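# Pour a ball from its gutter into a roofed box

## Task

Get the ball out of the gutter it starts in and into the roofed box, which is open on one side and sits at a different arm. Gutters may be used to pour the ball from one to another and finally into the box. A gutter holds the ball only while its open end is raised above the other end; tilting the handle upright lets the ball roll out. The task fails if the box is shifted, lifted, rotated or tipped beyond a small amount, if the ball drops more than slightly below the tabletop height at any moment when no robot is carrying it, or if anything is knocked or placed outside the work area. Arm bases (metres, heading in degrees counter-clockwise from +x): arm1 at x=-1.78 y=+0.16 z=+0.86 heading -3; arm2 at x=+0.00 y=+0.16 z=+0.92 heading +89; arm3 at x=+1.78 y=-0.13 z=+0.94 heading +180. At the end every gripper must release and the arms must back away; a result that stays in place only because a robot is holding it does not count.

## Robot and tools

SETUP. Three identical i2rt Big YAM arms, arm1, arm2 and arm3, each with six revolute joints, a two-finger gripper and a wrist camera. With joints 1 and 6 at 0 and the hand level and pointing ahead, that camera rides on top of the hand looking toward the fingertips. Reach is roughly 1.0 m from the joint 1 axis. Fixed room cameras: cam_end_1, cam_end_2, cam_gap_1, cam_gap_2, cam_side, cam_top. Wrist cameras: arm1_cam_wrist, arm2_cam_wrist, arm3_cam_wrist. A loose object may occasionally get a short external nudge.

FRAME. One shared scene frame, origin on the floor, +z up. The hand point lies halfway between the fingertips; its z axis runs along the fingers and the fingers close along its y axis. Calibration per camera (OpenCV style: K, distortion D, T_world_to_cam mapping scene to camera, pos_world) was given for scene 1; real cameras may differ by up to about 2.3 degrees and 9 mm, and wrist camera poses also inherit joint reading errors. Results list cameras whose numbers changed.

JOINTS (all absolute targets, radians unless noted; value after ± is the tolerance for counting as reached):
- joint1_rad -2.879 to 2.879 ±0.045: yaw of the whole arm about its base, positive counter-clockwise seen from above; 0 points along the base heading.
- joint2_rad 0 to 3.141 ±0.14: shoulder; 0 has the upper arm lying roughly level toward the back, increasing raises it and brings it forward.
- joint3_rad 0 to 3.019 ±0.09: elbow; 0 is fully folded, increasing opens it.
- joint4_rad -1.692 to 1.57 ±0.055: hand pitch, positive tilts the fingers up.
- joint5_rad -1.57 to 1.57 ±0.03: sideways hand swing, positive toward the arm's right.
- joint6_rad -2.094 to 2.094 ±0.035: hand roll, positive clockwise when viewed from behind the hand.
- gripper_m 0 to 0.093 ±0.003, metres of fingertip separation (absolute). Grip force tops out near 50 to 62 N per pad, lower on some units.
Joints move at different speeds, so the hand can sweep a wide arc between postures.

TOOLS.
- execute_actions: arguments "actions" (a list with exactly one action object, or empty) and optional "cameras" (list of camera names, or "all"; omitted/null means all, [] means none; an unknown name rejects the call). The action object has one key per robot ("arm1", "arm2", "arm3"), each holding {"joints": {name: value}} with any subset of the seven keys above. Each robot gets its own object; values are absolute joint targets, not offsets. All listed motions start at once and may finish at different times. Example: {"arm1": {"joints": {"gripper_m": 0.05}}, "arm2": {"joints": {"joint1_rad": 0.3}}}. Out-of-range values or unknown keys reject the whole call and nothing moves. An empty list just returns state and images. Images come in the order named on the "pictures" line.
- wait: {"seconds": 0 to 10}. Commands nothing new; returns state and images like an empty action.
- zoom_image: {"camera": name, "region": [x0, y0, x1, y1]} in pixels from the top-left of that camera's most recent full image, at most 504 by 504.
- finished_scene: {"scene": 1 or 2}. Ends the current scene irreversibly after the last command has been held, reports success, and gives the next task. Replying with no tool call ends all remaining scenes.

RESULT LINES. joint_status tells how each commanded motion of the last accepted action ended: done, "off_target" (stopped short, may still push), "contact_stop" or "time_out" (target dropped, joint holds where it is, though a joint after time_out may keep a nearby target up to 0.375, 0.375, 0.113, 0.225, 0.075, 0.3 rad for joints 1 to 6 and keep pushing), "not_followed" (a safety check blocked that arm's targets, usually with a "cause:" line; the gripper part still runs and blocked targets may be retried later). on_its_own lists what the call did not command; "held at" is a target, not a position. Joint torques are raw drive outputs with per-arm offset, scale and noise, so treat them as rough hints. MOTOR HOT appears from 85 °C; at 100 °C an OVER-TEMPERATURE FAULT drops that arm and its gripper until cooled, and its unfinished keys read "limit_stop_at_motor_heat" (resend the target). Any reported stop cancels the remaining execute_actions, wait and finished_scene calls in that reply.

CAUTIONS. Joints left out of an action may still drive toward an old target. The arms keep pushing on contact and can push hard, which also heats motors; to relieve a push, command the joint's reported position. Loaded joints sag; tiny target changes may do nothing. The self/inter-arm collision check can be late and ignores fingers, gripper housings and wrist cameras, and no state line reports robots touching; two robots pressing hard together fails the run. Robots do not wait on each other. The sim keeps running while you think, holding the last command. Avoid drops, slams, hard hits and knocking anything off the table; keep the box untouched.

Each tool is called after "Call:" as name(argument=value, ...) on one line, values as JSON.

## Session

Call:
execute_actions(actions=[])

Scene clock: 0.00 s.
Joint torques (N m, as the arm reports them, + toward a larger angle): no reading
Motor temperatures (°C, as the motors report them): arm1=[26 23 25 24 22 25] | arm2=[24 26 24 23 23 25] | arm3=[25 23 24 24 26 25]
arm1.joint_positions: joint1_rad=+0.767 joint2_rad=+0.390 joint3_rad=+1.356 joint4_rad=-1.495 joint5_rad=+0.051 joint6_rad=-0.444 gripper_m=+0.095
arm1.joint_status: not commanded
arm1.hand: x=-1.6783 y=+0.2323 z=+1.3896 quat_wxyz=(-0.496, +0.464, -0.732, -0.045) (m; scene frame)
arm2.joint_positions: joint1_rad=-0.180 joint2_rad=+0.285 joint3_rad=+1.413 joint4_rad=-1.613 joint5_rad=-0.079 joint6_rad=-0.748 gripper_m=+0.094
arm2.joint_status: not commanded
arm2.hand: x=-0.0009 y=+0.2227 z=+1.4529 quat_wxyz=(-0.480, +0.757, -0.400, -0.191) (m; scene frame)
arm3.joint_positions: joint1_rad=-0.842 joint2_rad=+0.468 joint3_rad=+1.512 joint4_rad=-1.540 joint5_rad=+0.053 joint6_rad=-0.402 gripper_m=+0.095
arm3.joint_status: not commanded
arm3.hand: x=+1.6989 y=-0.0301 z=+1.5146 quat_wxyz=(-0.320, +0.837, -0.201, -0.397) (m; scene frame)
pictures: arm1_cam_wrist, arm2_cam_wrist, arm3_cam_wrist, cam_end_1, cam_end_2, cam_gap_1, cam_gap_2, cam_side, cam_top
Images, in order (width x height): arm1_cam_wrist 616x616, arm2_cam_wrist 616x616, arm3_cam_wrist 616x616, cam_end_1 672x504, cam_end_2 672x504, cam_gap_1 672x504, cam_gap_2 672x504, cam_side 672x504, cam_top 672x504.

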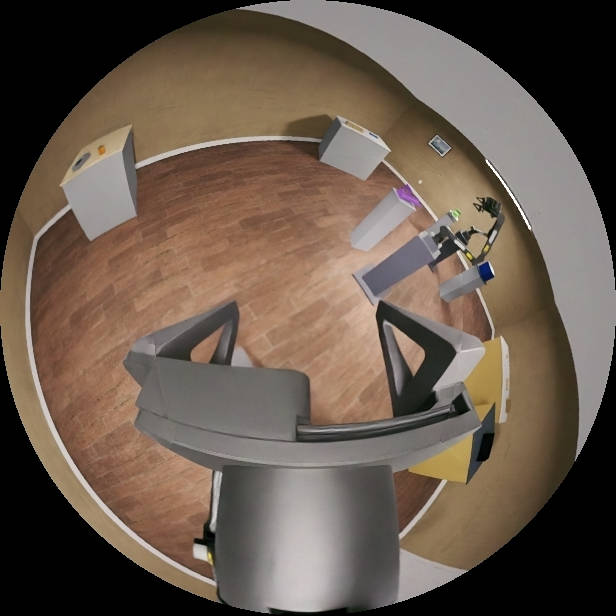

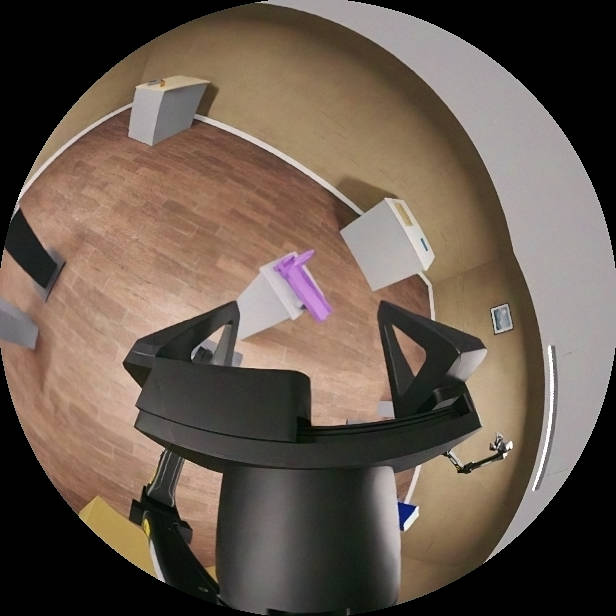

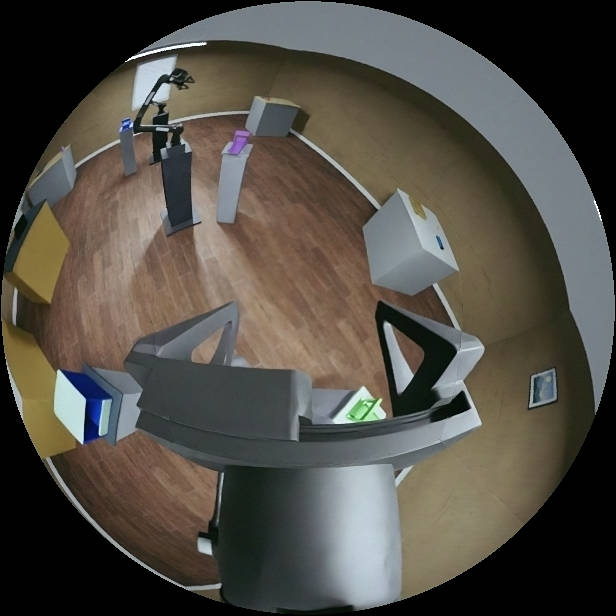

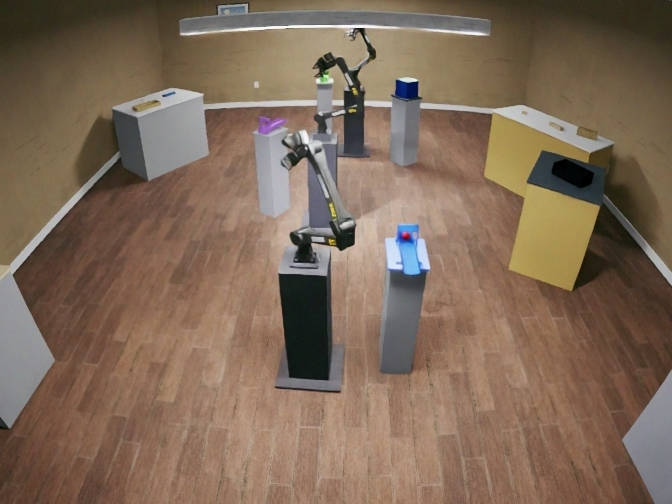

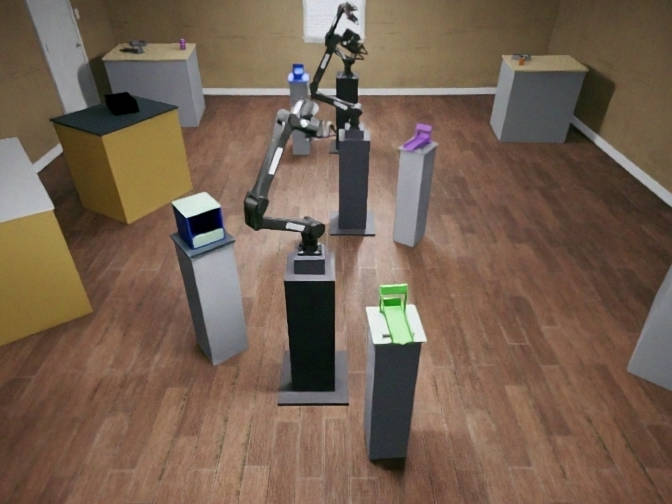

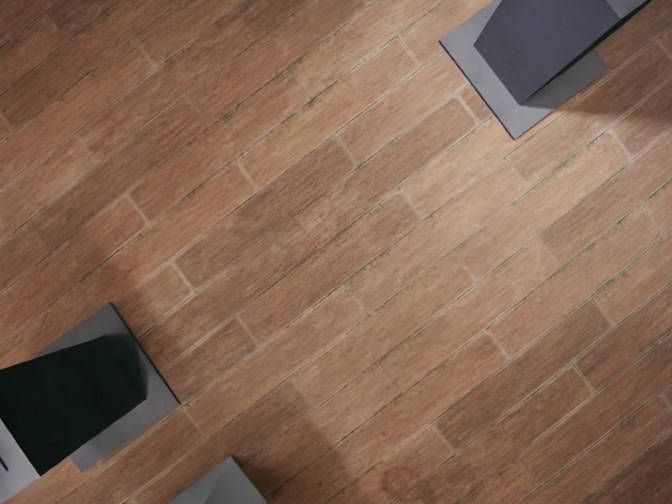

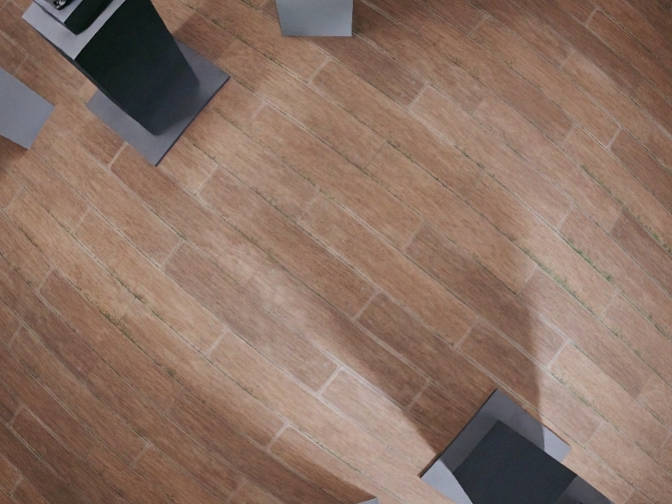

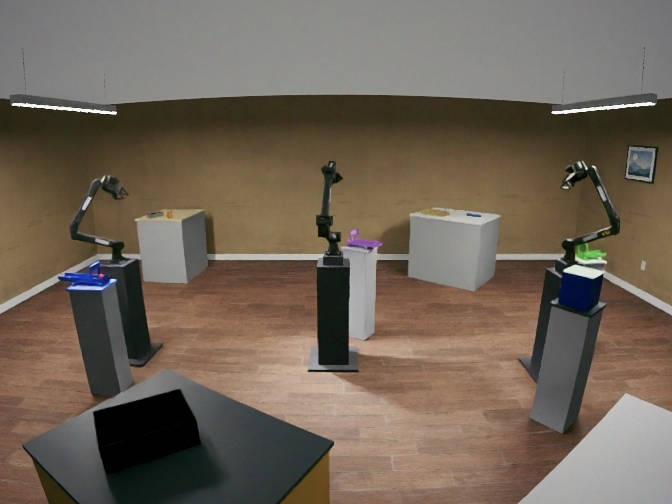

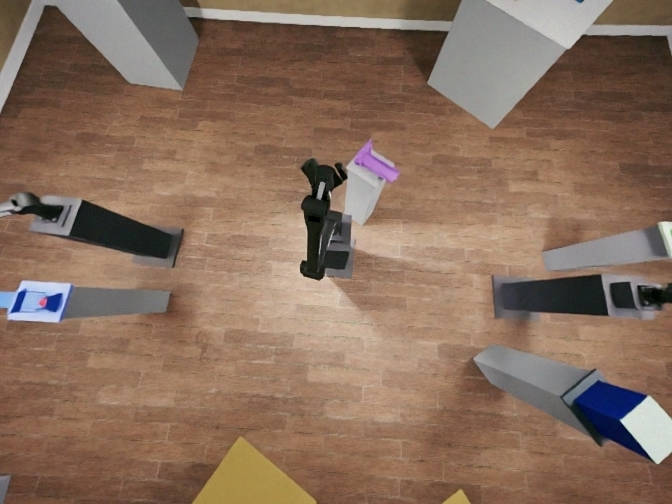

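Call:
zoom_image(camera="cam_end_1", region=[360, 200, 460, 290])

Call:
zoom_image(camera="cam_side", region=[40, 240, 160, 320])

Call:
zoom_image(camera="cam_top", region=[0, 260, 120, 340])

Call:
zoom_image(camera="cam_top", region=[320, 120, 420, 200])

Call:
zoom_image(camera="cam_end_2", region=[150, 170, 450, 370])

Region (360, 200, 460, 290) of cam_end_1's 672x504 image, scaled by 5.040, with more detail than that image has; it fills the top 454 rows of this view, and the rest is white.

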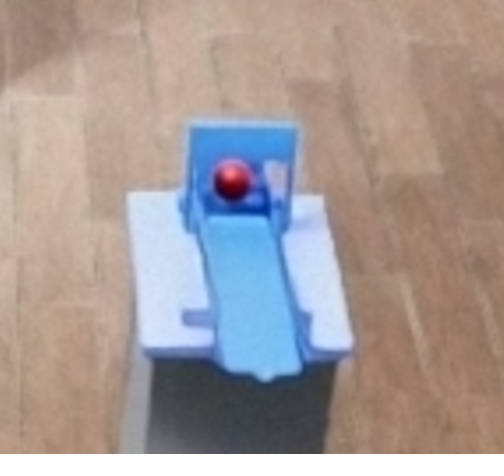

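Region (40, 240, 160, 320) of cam_side's 672x504 image, scaled by 4.200, with more detail than that image has.

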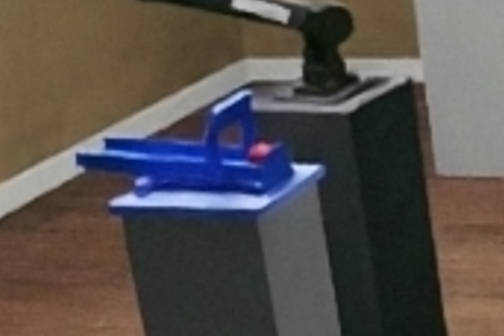

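Region (0, 260, 120, 340) of cam_top's 672x504 image, scaled by 4.200, with more detail than that image has.

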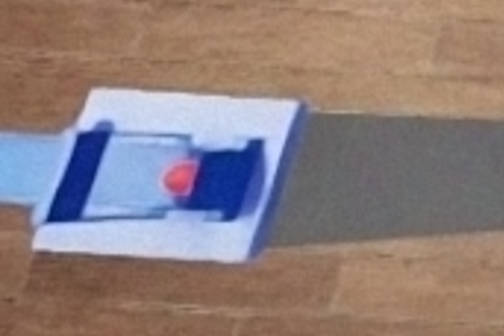

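Region (320, 120, 420, 200) of cam_top's 672x504 image, scaled by 5.040, with more detail than that image has; it fills the top 403 rows of this view, and the rest is white.

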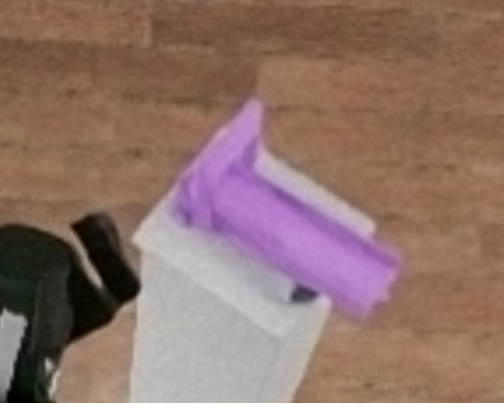

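Region (150, 170, 450, 370) of cam_end_2's 672x504 image, scaled by 1.680, with more detail than that image has.

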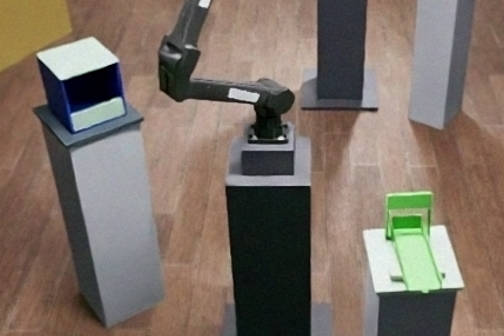

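Call:
execute_actions(actions=[{"arm1":{"joints":{"joint4_rad":-0.9}},"arm2":{"joints":{"joint3_rad":1.0}},"arm3":{"joints":{"joint2_rad":0.9}}}], cameras=[])

Scene clock: 103.97 s.
Joint torques (N m, as the arm reports them, + toward a larger angle): arm1=[-0.75  7.12  7.01  2.36 -0.01 -0.1 ] | arm2=[ 1.65  5.32  9.72  1.63 -0.16  0.01] | arm3=[-1.01 -0.64  8.89  1.48  0.03  0.07]
Motor temperatures (°C, as the motors report them): arm1=[26 24 32 24 22 25] | arm2=[24 27 27 23 23 25] | arm3=[25 24 29 24 26 25]
arm1.joint_positions: joint1_rad=+0.767 joint2_rad=+0.390 joint3_rad=+1.356 joint4_rad=-0.925 joint5_rad=+0.051 joint6_rad=-0.444 gripper_m=+0.095
arm1.joint_status: all done
arm1.hand: x=-1.6531 y=+0.2542 z=+1.5237 quat_wxyz=(-0.717, +0.364, -0.589, -0.080) (m; scene frame)
arm2.joint_positions: joint1_rad=-0.180 joint2_rad=+0.284 joint3_rad=+0.997 joint4_rad=-1.613 joint5_rad=-0.079 joint6_rad=-0.748 gripper_m=+0.094
arm2.joint_status: all done
arm2.hand: x=+0.0108 y=+0.2818 z=+1.2793 quat_wxyz=(-0.300, +0.830, -0.450, -0.137) (m; scene frame)
arm3.joint_positions: joint1_rad=-0.842 joint2_rad=+0.894 joint3_rad=+1.512 joint4_rad=-1.540 joint5_rad=+0.053 joint6_rad=-0.402 gripper_m=+0.095
arm3.joint_status: all done
arm3.hand: x=+1.5844 y=+0.1011 z=+1.4320 quat_wxyz=(-0.209, +0.923, -0.216, -0.238) (m; scene frame)
pictures: none
No camera images: the call's "cameras" was empty. Leave "cameras" out to get every camera's image.

Call:
execute_actions(actions=[{"arm1":{"joints":{"joint1_rad":-1.22,"joint2_rad":1.8,"joint3_rad":2.1,"joint4_rad":-1.65,"joint5_rad":0,"joint6_rad":0}},"arm2":{"joints":{"joint1_rad":-0.32,"joint2_rad":1.7,"joint3_rad":2.0,"joint4_rad":-1.65,"joint5_rad":0,"joint6_rad":0}},"arm3":{"joints":{"joint1_rad":-2.4,"joint2_rad":1.8,"joint3_rad":2.1,"joint4_rad":-1.65,"joint5_rad":0,"joint6_rad":0}}}], cameras=["arm1_cam_wrist","arm2_cam_wrist","arm3_cam_wrist","cam_top","cam_side"])

Scene clock: 187.67 s.
Joint torques (N m, as the arm reports them, + toward a larger angle): arm1=[ -0.39 -21.06  10.74  -0.02  -0.1   -0.08] | arm2=[  1.51 -17.49  14.85   0.33  -0.01   0.05] | arm3=[  0.78 -19.83  11.42   0.41   0.     0.17]
Motor temperatures (°C, as the motors report them): arm1=[26 25 35 25 22 25] | arm2=[24 27 31 23 23 25] | arm3=[25 24 34 24 26 25]
arm1.joint_positions: joint1_rad=-1.224 joint2_rad=+1.808 joint3_rad=+2.059 joint4_rad=-1.637 joint5_rad=+0.002 joint6_rad=-0.007 gripper_m=+0.095
arm1.joint_status: all done
arm1.hand: x=-1.6088 y=-0.4105 z=+1.1974 quat_wxyz=(-0.073, -0.590, -0.802, +0.056) (m; scene frame)
arm2.joint_positions: joint1_rad=-0.317 joint2_rad=+1.712 joint3_rad=+1.955 joint4_rad=-1.641 joint5_rad=-0.002 joint6_rad=-0.008 gripper_m=+0.094
arm2.joint_status: all done
arm2.hand: x=+0.1832 y=+0.6872 z=+1.2642 quat_wxyz=(-0.069, +0.581, -0.810, -0.050) (m; scene frame)
arm3.joint_positions: joint1_rad=-2.411 joint2_rad=+1.801 joint3_rad=+2.056 joint4_rad=-1.643 joint5_rad=+0.002 joint6_rad=-0.010 gripper_m=+0.095
arm3.joint_status: all done
arm3.hand: x=+2.2167 y=+0.2619 z=+1.2847 quat_wxyz=(-0.092, +0.358, -0.929, -0.030) (m; scene frame)
pictures: arm1_cam_wrist, arm2_cam_wrist, arm3_cam_wrist, cam_side, cam_top
camera_calibration (this result's frames):
arm1_cam_wrist: T_world_to_cam=[[-0.954171, -0.29896, 0.0134715, -1.67582], [-0.266766, 0.870094, 0.414455, -0.561382], [-0.135627, 0.391867, -0.90997, 1.16089], [0, 0, 0, 1]] pos_world=[-1.59133, -0.467465, 1.31162]
arm2_cam_wrist: T_world_to_cam=[[0.947697, -0.318929, -0.0124177, 0.0617414], [-0.283024, -0.857717, 0.429208, 0.105877], [-0.147538, -0.403244, -0.90312, 1.57082], [0, 0, 0, 1]] pos_world=[0.203209, 0.743928, 1.37396]
arm3_cam_wrist: T_world_to_cam=[[0.661279, -0.750133, 0.00331867, -1.27319], [-0.68425, -0.601375, 0.412491, 1.15194], [-0.307427, -0.275042, -0.910956, 2.04539], [0, 0, 0, 1]] pos_world=[2.25896, 0.300254, 1.39232]
Images, in order (width x height): arm1_cam_wrist 616x616, arm2_cam_wrist 616x616, arm3_cam_wrist 616x616, cam_side 672x504, cam_top 672x504.

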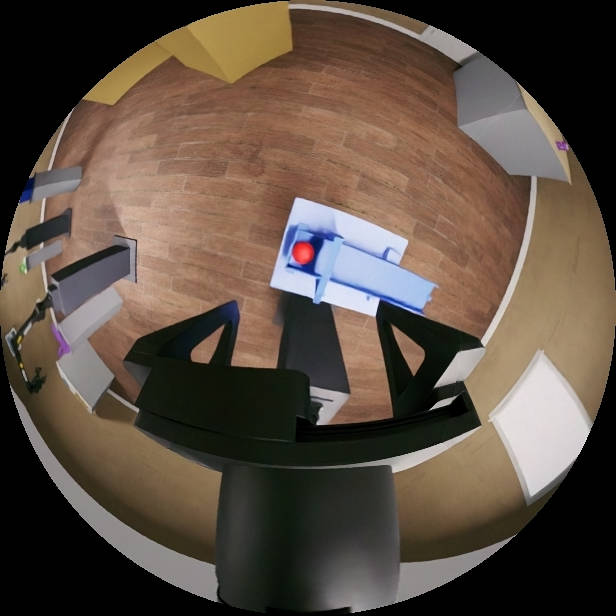

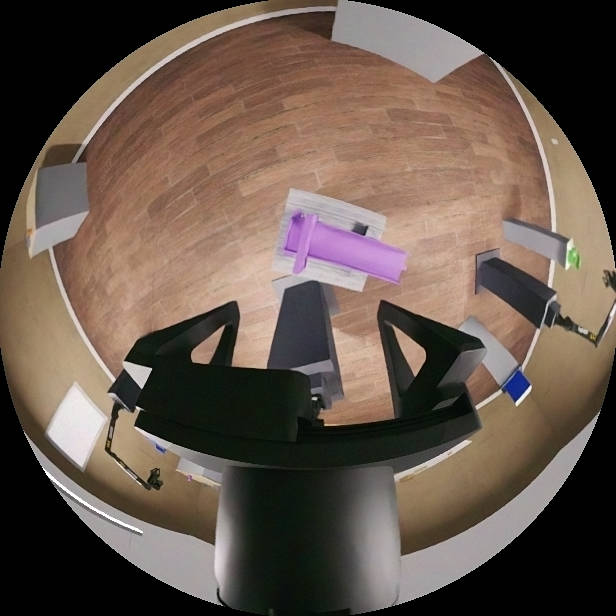

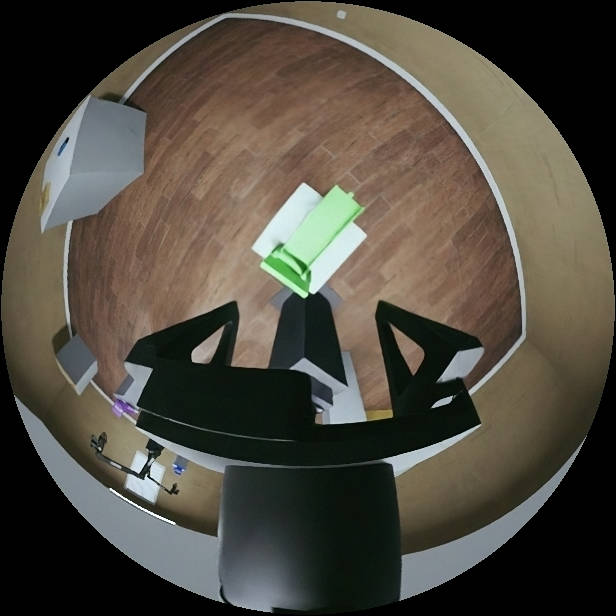

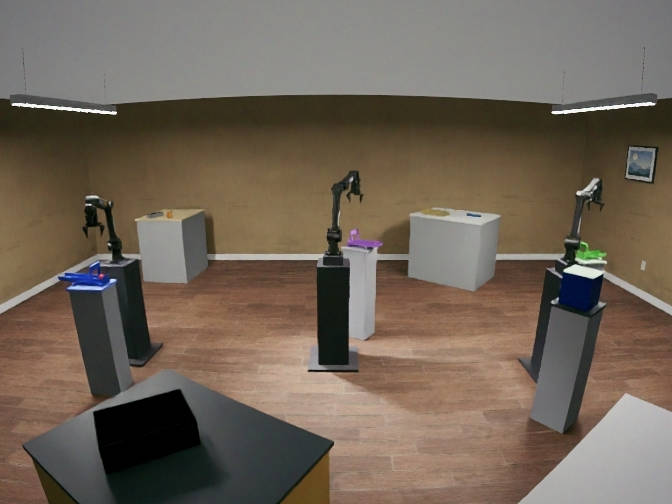

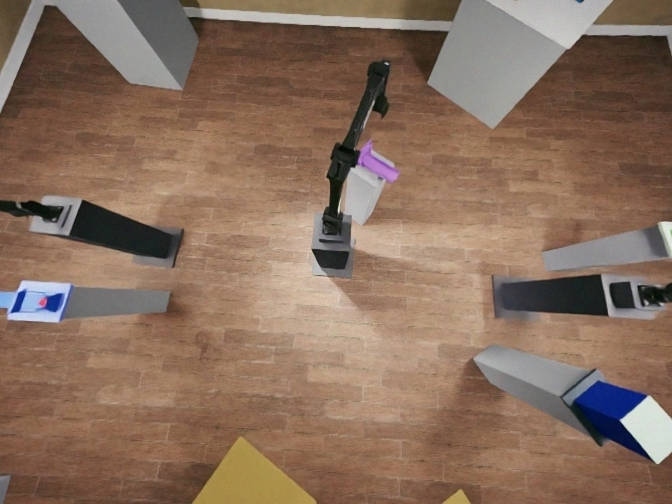

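Call:
zoom_image(camera="arm1_cam_wrist", region=[250, 180, 450, 330])

Call:
zoom_image(camera="arm2_cam_wrist", region=[250, 170, 450, 320])

Call:
zoom_image(camera="arm3_cam_wrist", region=[220, 170, 420, 320])

Region (250, 180, 450, 330) of arm1_cam_wrist's 616x616 image, scaled by 2.520, with more detail than that image has; it fills the top 378 rows of this view, and the rest is white.

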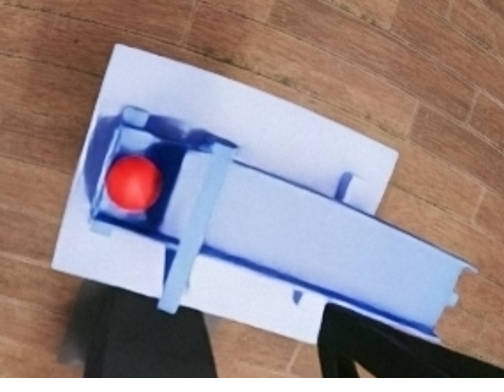

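Region (250, 170, 450, 320) of arm2_cam_wrist's 616x616 image, scaled by 2.520, with more detail than that image has; it fills the top 378 rows of this view, and the rest is white.

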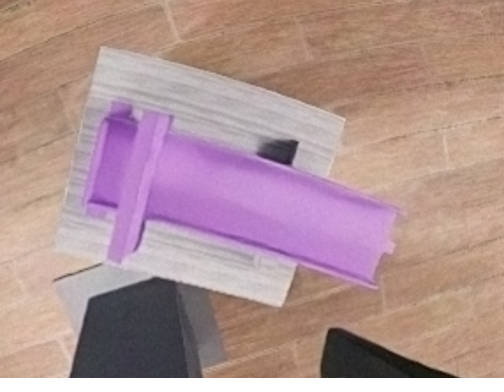

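Region (220, 170, 420, 320) of arm3_cam_wrist's 616x616 image, scaled by 2.520, with more detail than that image has; it fills the top 378 rows of this view, and the rest is white.

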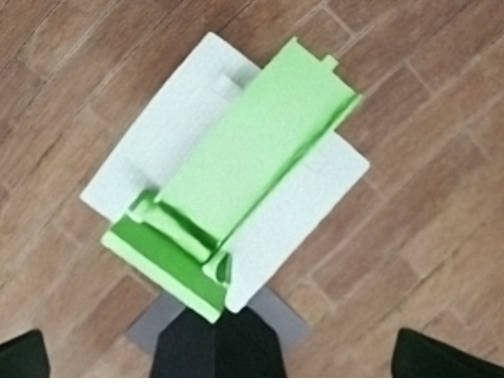

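Call:
zoom_image(camera="cam_side", region=[40, 180, 180, 310])

Call:
zoom_image(camera="cam_side", region=[300, 160, 420, 280])

Call:
zoom_image(camera="cam_side", region=[520, 170, 660, 330])

Region (40, 180, 180, 310) of cam_side's 672x504 image, scaled by 3.600, with more detail than that image has; it fills the top 468 rows of this view, and the rest is white.

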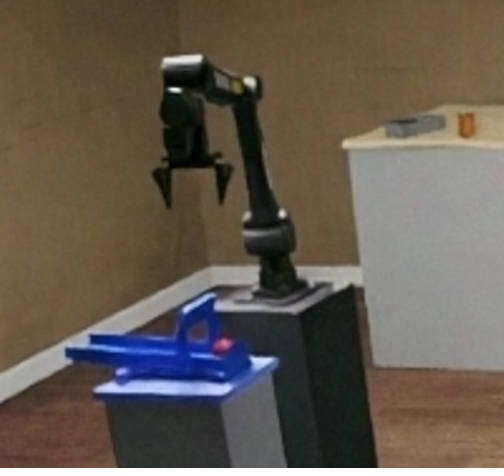

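Region (300, 160, 420, 280) of cam_side's 672x504 image, scaled by 4.200, with more detail than that image has.

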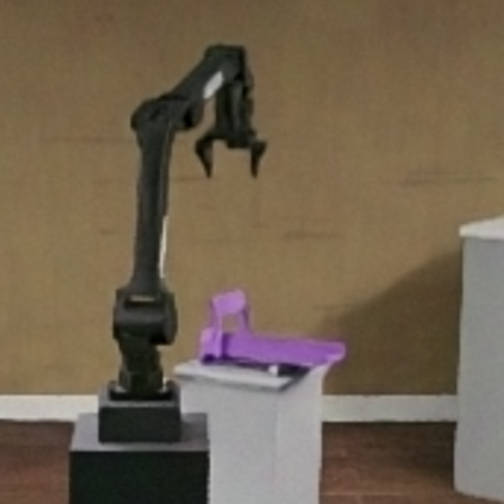

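Region (520, 170, 660, 330) of cam_side's 672x504 image, scaled by 3.150, with more detail than that image has; it fills the left 441 columns of this view, and the rest is white.

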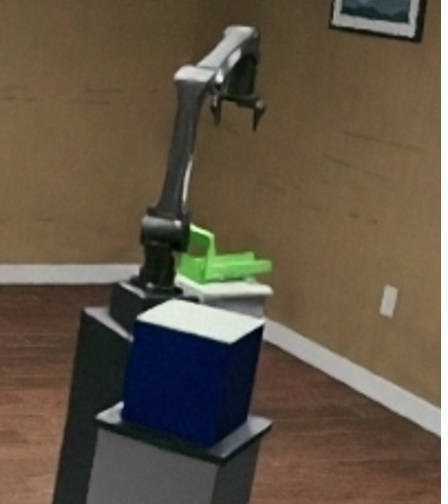

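Call:
zoom_image(camera="cam_side", region=[55, 255, 125, 300])

Call:
zoom_image(camera="cam_side", region=[335, 220, 395, 260])

Call:
zoom_image(camera="arm1_cam_wrist", region=[270, 210, 370, 310])

Region (55, 255, 125, 300) of cam_side's 672x504 image, scaled by 7.200, with more detail than that image has; it fills the top 324 rows of this view, and the rest is white.

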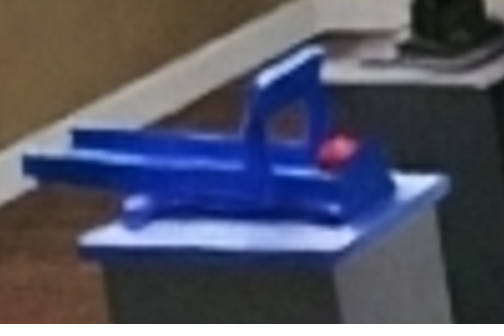

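Region (335, 220, 395, 260) of cam_side's 672x504 image, scaled by 8.400, with more detail than that image has.

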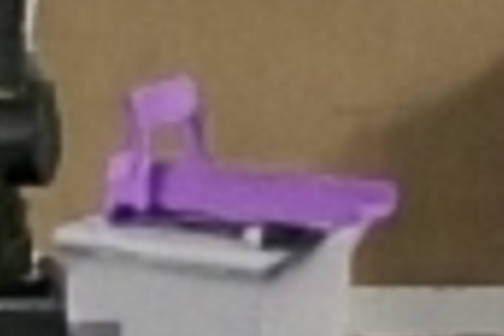

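Region (270, 210, 370, 310) of arm1_cam_wrist's 616x616 image, scaled by 5.040, with more detail than that image has.

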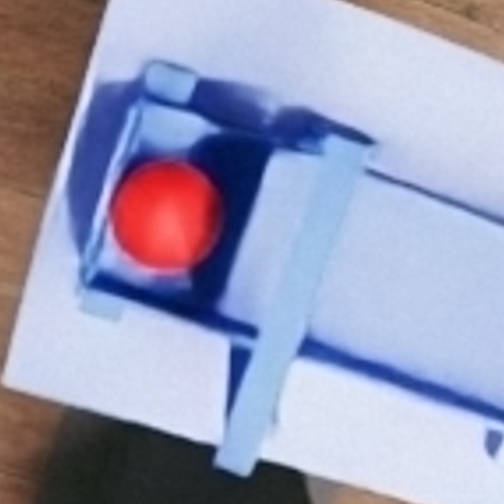

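Call:
execute_actions(actions=[{"arm1":{"joints":{"joint1_rad":-1.223,"joint2_rad":1.90,"joint3_rad":1.885,"joint4_rad":-1.602,"joint5_rad":0.194,"joint6_rad":0.237}},"arm2":{"joints":{"joint1_rad":-0.252,"joint2_rad":1.884,"joint3_rad":1.726,"joint4_rad":-1.479,"joint5_rad":0.189,"joint6_rad":0.343}},"arm3":{"joints":{"joint1_rad":-2.292,"joint2_rad":1.715,"joint3_rad":1.422,"joint4_rad":-1.137,"joint5_rad":0.143,"joint6_rad":-0.781}}}], cameras=["arm1_cam_wrist","arm2_cam_wrist","arm3_cam_wrist","cam_side","cam_end_1","cam_end_2"])

Scene clock: 309.40 s.
Joint torques (N m, as the arm reports them, + toward a larger angle): arm1=[ -0.62 -22.85   7.97   0.41   0.27  -0.04] | arm2=[  1.2  -19.38  12.29   0.74   0.14   0.07] | arm3=[ -1.08 -18.93   8.55   0.98   0.13  -0.16]
Motor temperatures (°C, as the motors report them): arm1=[26 31 47 24 22 25] | arm2=[24 32 40 23 23 25] | arm3=[25 30 41 24 26 25]
arm1.joint_positions: joint1_rad=-1.224 joint2_rad=+1.917 joint3_rad=+1.880 joint4_rad=-1.615 joint5_rad=+0.192 joint6_rad=+0.228 gripper_m=+0.095
arm1.joint_status: all done
arm1.hand: x=-1.6444 y=-0.4049 z=+1.0696 quat_wxyz=(+0.083, -0.677, -0.729, +0.063) (m; scene frame)
arm2.joint_positions: joint1_rad=-0.245 joint2_rad=+1.890 joint3_rad=+1.701 joint4_rad=-1.492 joint5_rad=+0.187 joint6_rad=+0.335 gripper_m=+0.094
arm2.joint_status: all done
arm2.hand: x=+0.1754 y=+0.6885 z=+1.0741 quat_wxyz=(-0.030, +0.469, -0.876, +0.104) (m; scene frame)
arm3.joint_positions: joint1_rad=-2.281 joint2_rad=+1.728 joint3_rad=+1.412 joint4_rad=-1.150 joint5_rad=+0.140 joint6_rad=-0.769 gripper_m=+0.095
arm3.joint_status: all done
arm3.hand: x=+2.1492 y=+0.2612 z=+1.0777 quat_wxyz=(-0.060, +0.720, -0.688, +0.071) (m; scene frame)
pictures: arm1_cam_wrist, arm2_cam_wrist, arm3_cam_wrist, cam_end_1, cam_end_2, cam_side
camera_calibration (this result's frames):
arm1_cam_wrist: T_world_to_cam=[[-0.973815, -0.0812604, 0.212322, -1.86319], [0.0615844, 0.804725, 0.590444, -0.1975], [-0.21884, 0.588059, -0.77865, 0.839754], [0, 0, 0, 1]] pos_world=[-1.61847, -0.486296, 1.16608]
arm2_cam_wrist: T_world_to_cam=[[0.818059, -0.539437, 0.199469, 0.0141276], [-0.53678, -0.591582, 0.60158, -0.13746], [-0.206512, -0.599199, -0.773507, 1.40457], [0, 0, 0, 1]] pos_world=[0.204717, 0.767917, 1.16632]
arm3_cam_wrist: T_world_to_cam=[[0.983021, 0.0326237, 0.180567, -2.31534], [-0.080694, -0.806939, 0.585097, -0.238752], [0.164795, -0.589733, -0.790606, 0.773413], [0, 0, 0, 1]] pos_world=[2.12931, 0.338984, 1.16923]
Images, in order (width x height): arm1_cam_wrist 616x616, arm2_cam_wrist 616x616, arm3_cam_wrist 616x616, cam_end_1 672x504, cam_end_2 672x504, cam_side 672x504.

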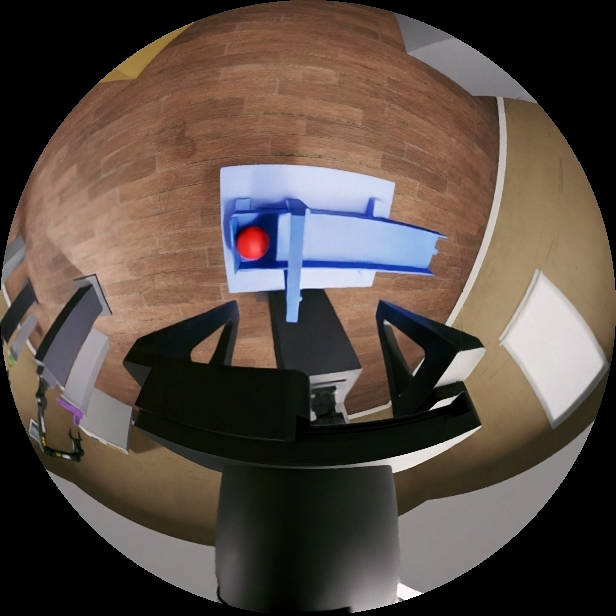

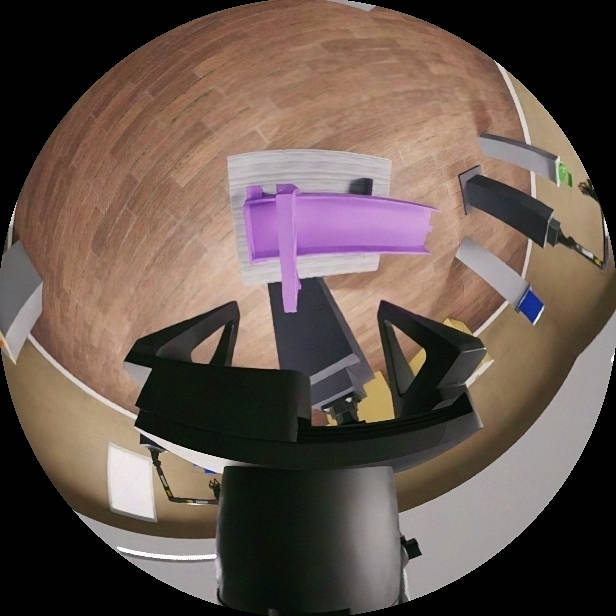

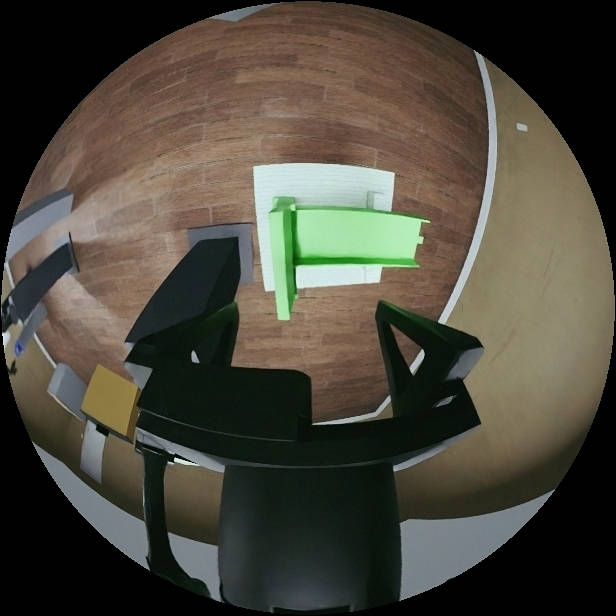

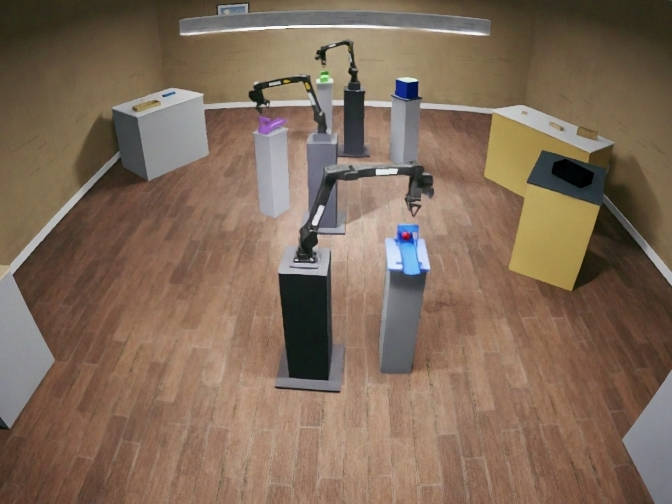

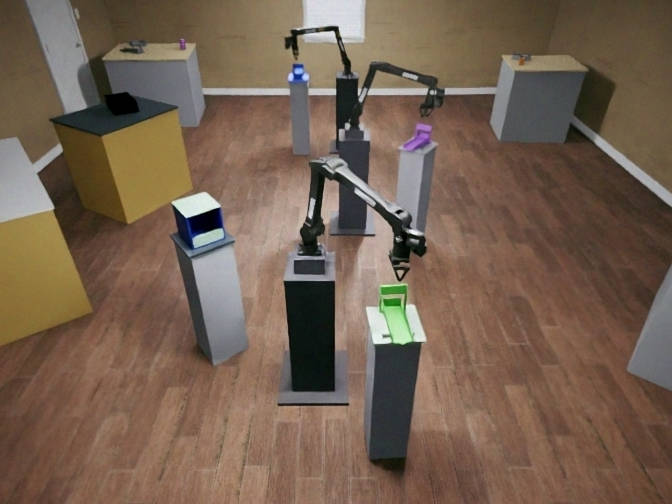

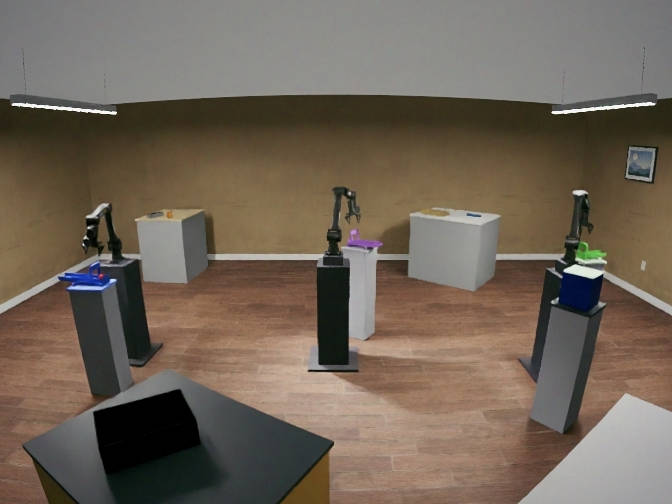

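Call:
zoom_image(camera="arm1_cam_wrist", region=[220, 180, 380, 340])

Call:
zoom_image(camera="arm2_cam_wrist", region=[220, 170, 380, 330])

Call:
zoom_image(camera="arm3_cam_wrist", region=[220, 180, 380, 340])

Region (220, 180, 380, 340) of arm1_cam_wrist's 616x616 image, scaled by 3.150, with more detail than that image has.

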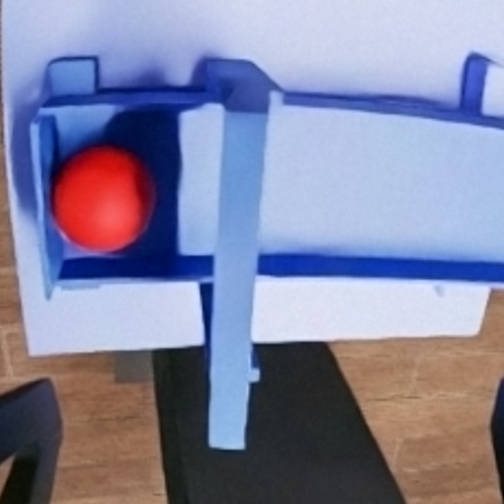

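Region (220, 170, 380, 330) of arm2_cam_wrist's 616x616 image, scaled by 3.150, with more detail than that image has.

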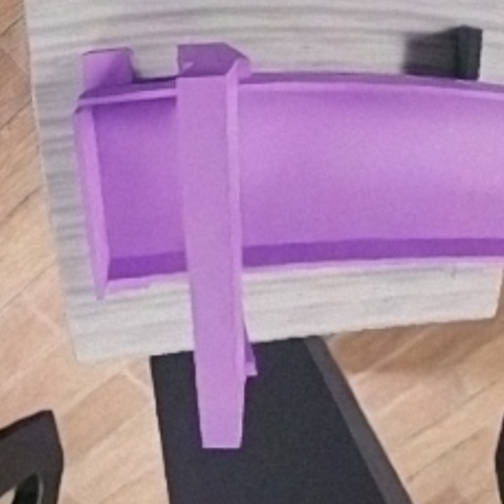

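Region (220, 180, 380, 340) of arm3_cam_wrist's 616x616 image, scaled by 3.150, with more detail than that image has.

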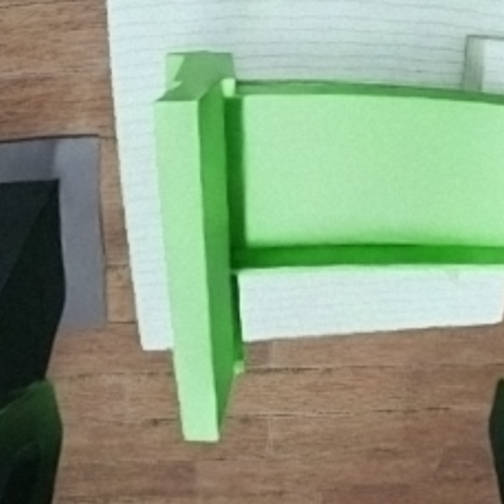

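Call:
execute_actions(actions=[{"arm1":{"joints":{"joint2_rad":1.905,"joint3_rad":1.675,"joint4_rad":-1.355}},"arm2":{"joints":{"joint2_rad":1.945,"joint3_rad":1.575,"joint4_rad":-1.23}},"arm3":{"joints":{"joint2_rad":1.80,"joint3_rad":1.236,"joint4_rad":-0.835}}}], cameras=["arm1_cam_wrist","arm2_cam_wrist","arm3_cam_wrist","cam_side","cam_end_1","cam_end_2"])

Scene clock: 366.47 s.
Joint torques (N m, as the arm reports them, + toward a larger angle): arm1=[ -0.71 -21.33   7.2    0.62   0.26  -0.04] | arm2=[  1.2  -18.87  10.32   0.92   0.12   0.07] | arm3=[ -1.38 -18.38   7.76   1.11   0.19  -0.08]
Motor temperatures (°C, as the motors report them): arm1=[26 34 42 24 22 25] | arm2=[24 34 39 23 23 25] | arm3=[25 31 38 24 26 25]
arm1.joint_positions: joint1_rad=-1.224 joint2_rad=+1.907 joint3_rad=+1.678 joint4_rad=-1.370 joint5_rad=+0.192 joint6_rad=+0.228 gripper_m=+0.095
arm1.joint_status: all done
arm1.hand: x=-1.6445 y=-0.4047 z=+0.9985 quat_wxyz=(+0.060, -0.679, -0.728, +0.076) (m; scene frame)
arm2.joint_positions: joint1_rad=-0.245 joint2_rad=+1.942 joint3_rad=+1.569 joint4_rad=-1.245 joint5_rad=+0.188 joint6_rad=+0.336 gripper_m=+0.094
arm2.joint_status: all done
arm2.hand: x=+0.1788 y=+0.7009 z=+0.9954 quat_wxyz=(-0.051, +0.467, -0.879, +0.082) (m; scene frame)
arm3.joint_positions: joint1_rad=-2.281 joint2_rad=+1.813 joint3_rad=+1.222 joint4_rad=-0.848 joint5_rad=+0.140 joint6_rad=-0.770 gripper_m=+0.095
arm3.joint_status: all done
arm3.hand: x=+2.1446 y=+0.2546 z=+0.9724 quat_wxyz=(-0.074, +0.719, -0.688, +0.071) (m; scene frame)
pictures: arm1_cam_wrist, arm2_cam_wrist, arm3_cam_wrist, cam_end_1, cam_end_2, cam_side
camera_calibration (this result's frames):
arm1_cam_wrist: T_world_to_cam=[[-0.976925, -0.0707619, 0.201519, -1.83829], [0.0529894, 0.83372, 0.549638, -0.117325], [-0.206904, 0.547634, -0.810733, 0.819516], [0, 0, 0, 1]] pos_world=[-1.6201, -0.48106, 1.09935]
arm2_cam_wrist: T_world_to_cam=[[0.814613, -0.55124, 0.180389, 0.0615853], [-0.546912, -0.626485, 0.555341, -0.00865052], [-0.193116, -0.551045, -0.811823, 1.35378], [0, 0, 0, 1]] pos_world=[0.206537, 0.774523, 1.09272]
arm3_cam_wrist: T_world_to_cam=[[0.979619, 0.0297347, 0.198652, -2.30117], [-0.0901476, -0.818705, 0.567094, -0.14205], [0.1795, -0.573444, -0.799338, 0.65983], [0, 0, 0, 1]] pos_world=[2.12302, 0.330503, 1.06511]
Images, in order (width x height): arm1_cam_wrist 616x616, arm2_cam_wrist 616x616, arm3_cam_wrist 616x616, cam_end_1 672x504, cam_end_2 672x504, cam_side 672x504.

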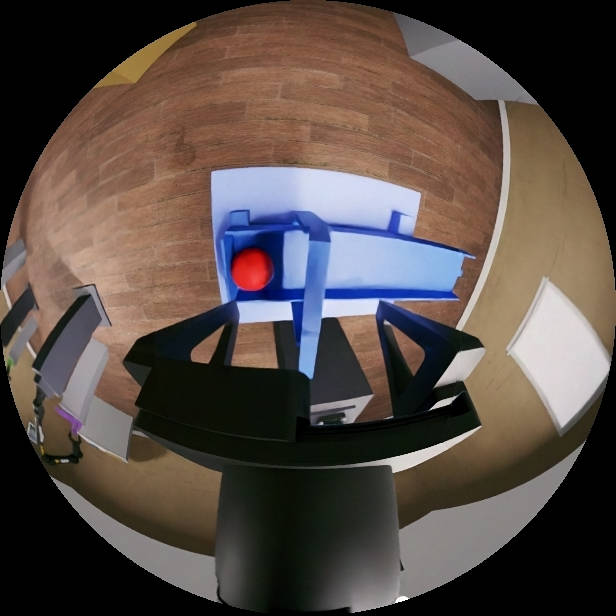

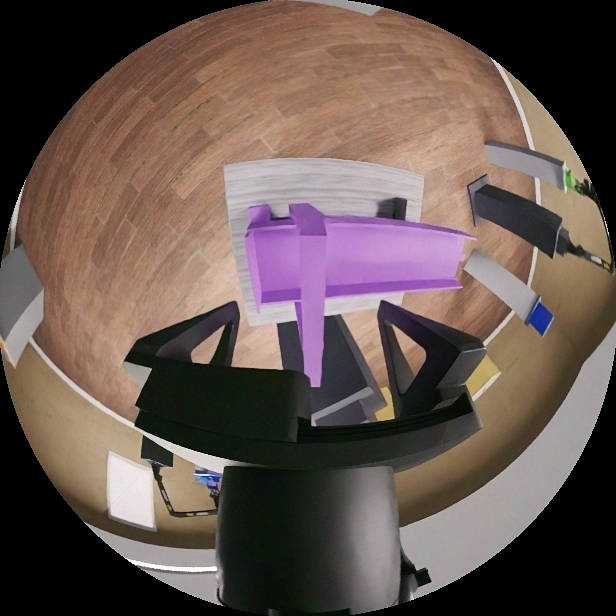

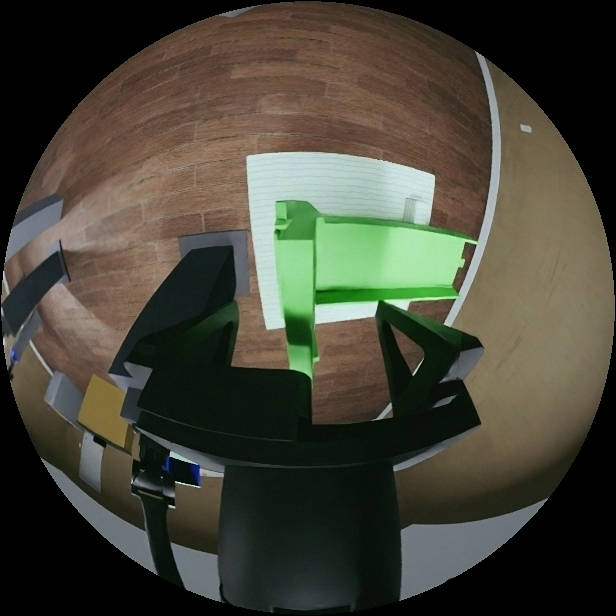

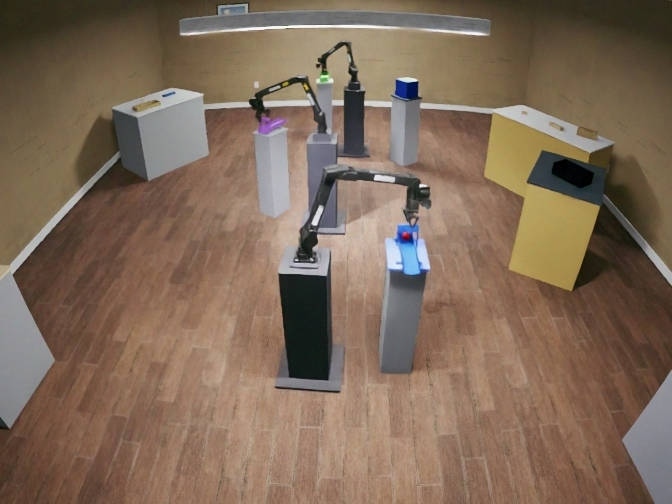

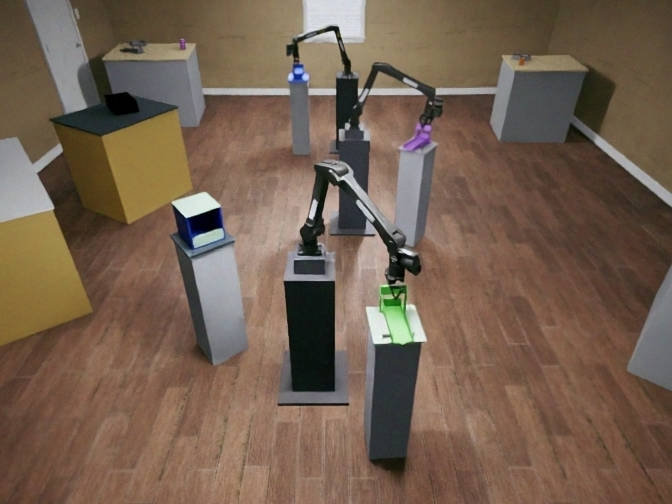

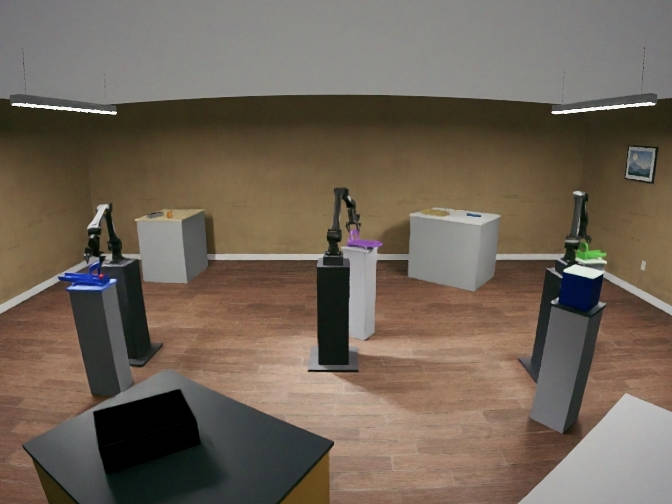

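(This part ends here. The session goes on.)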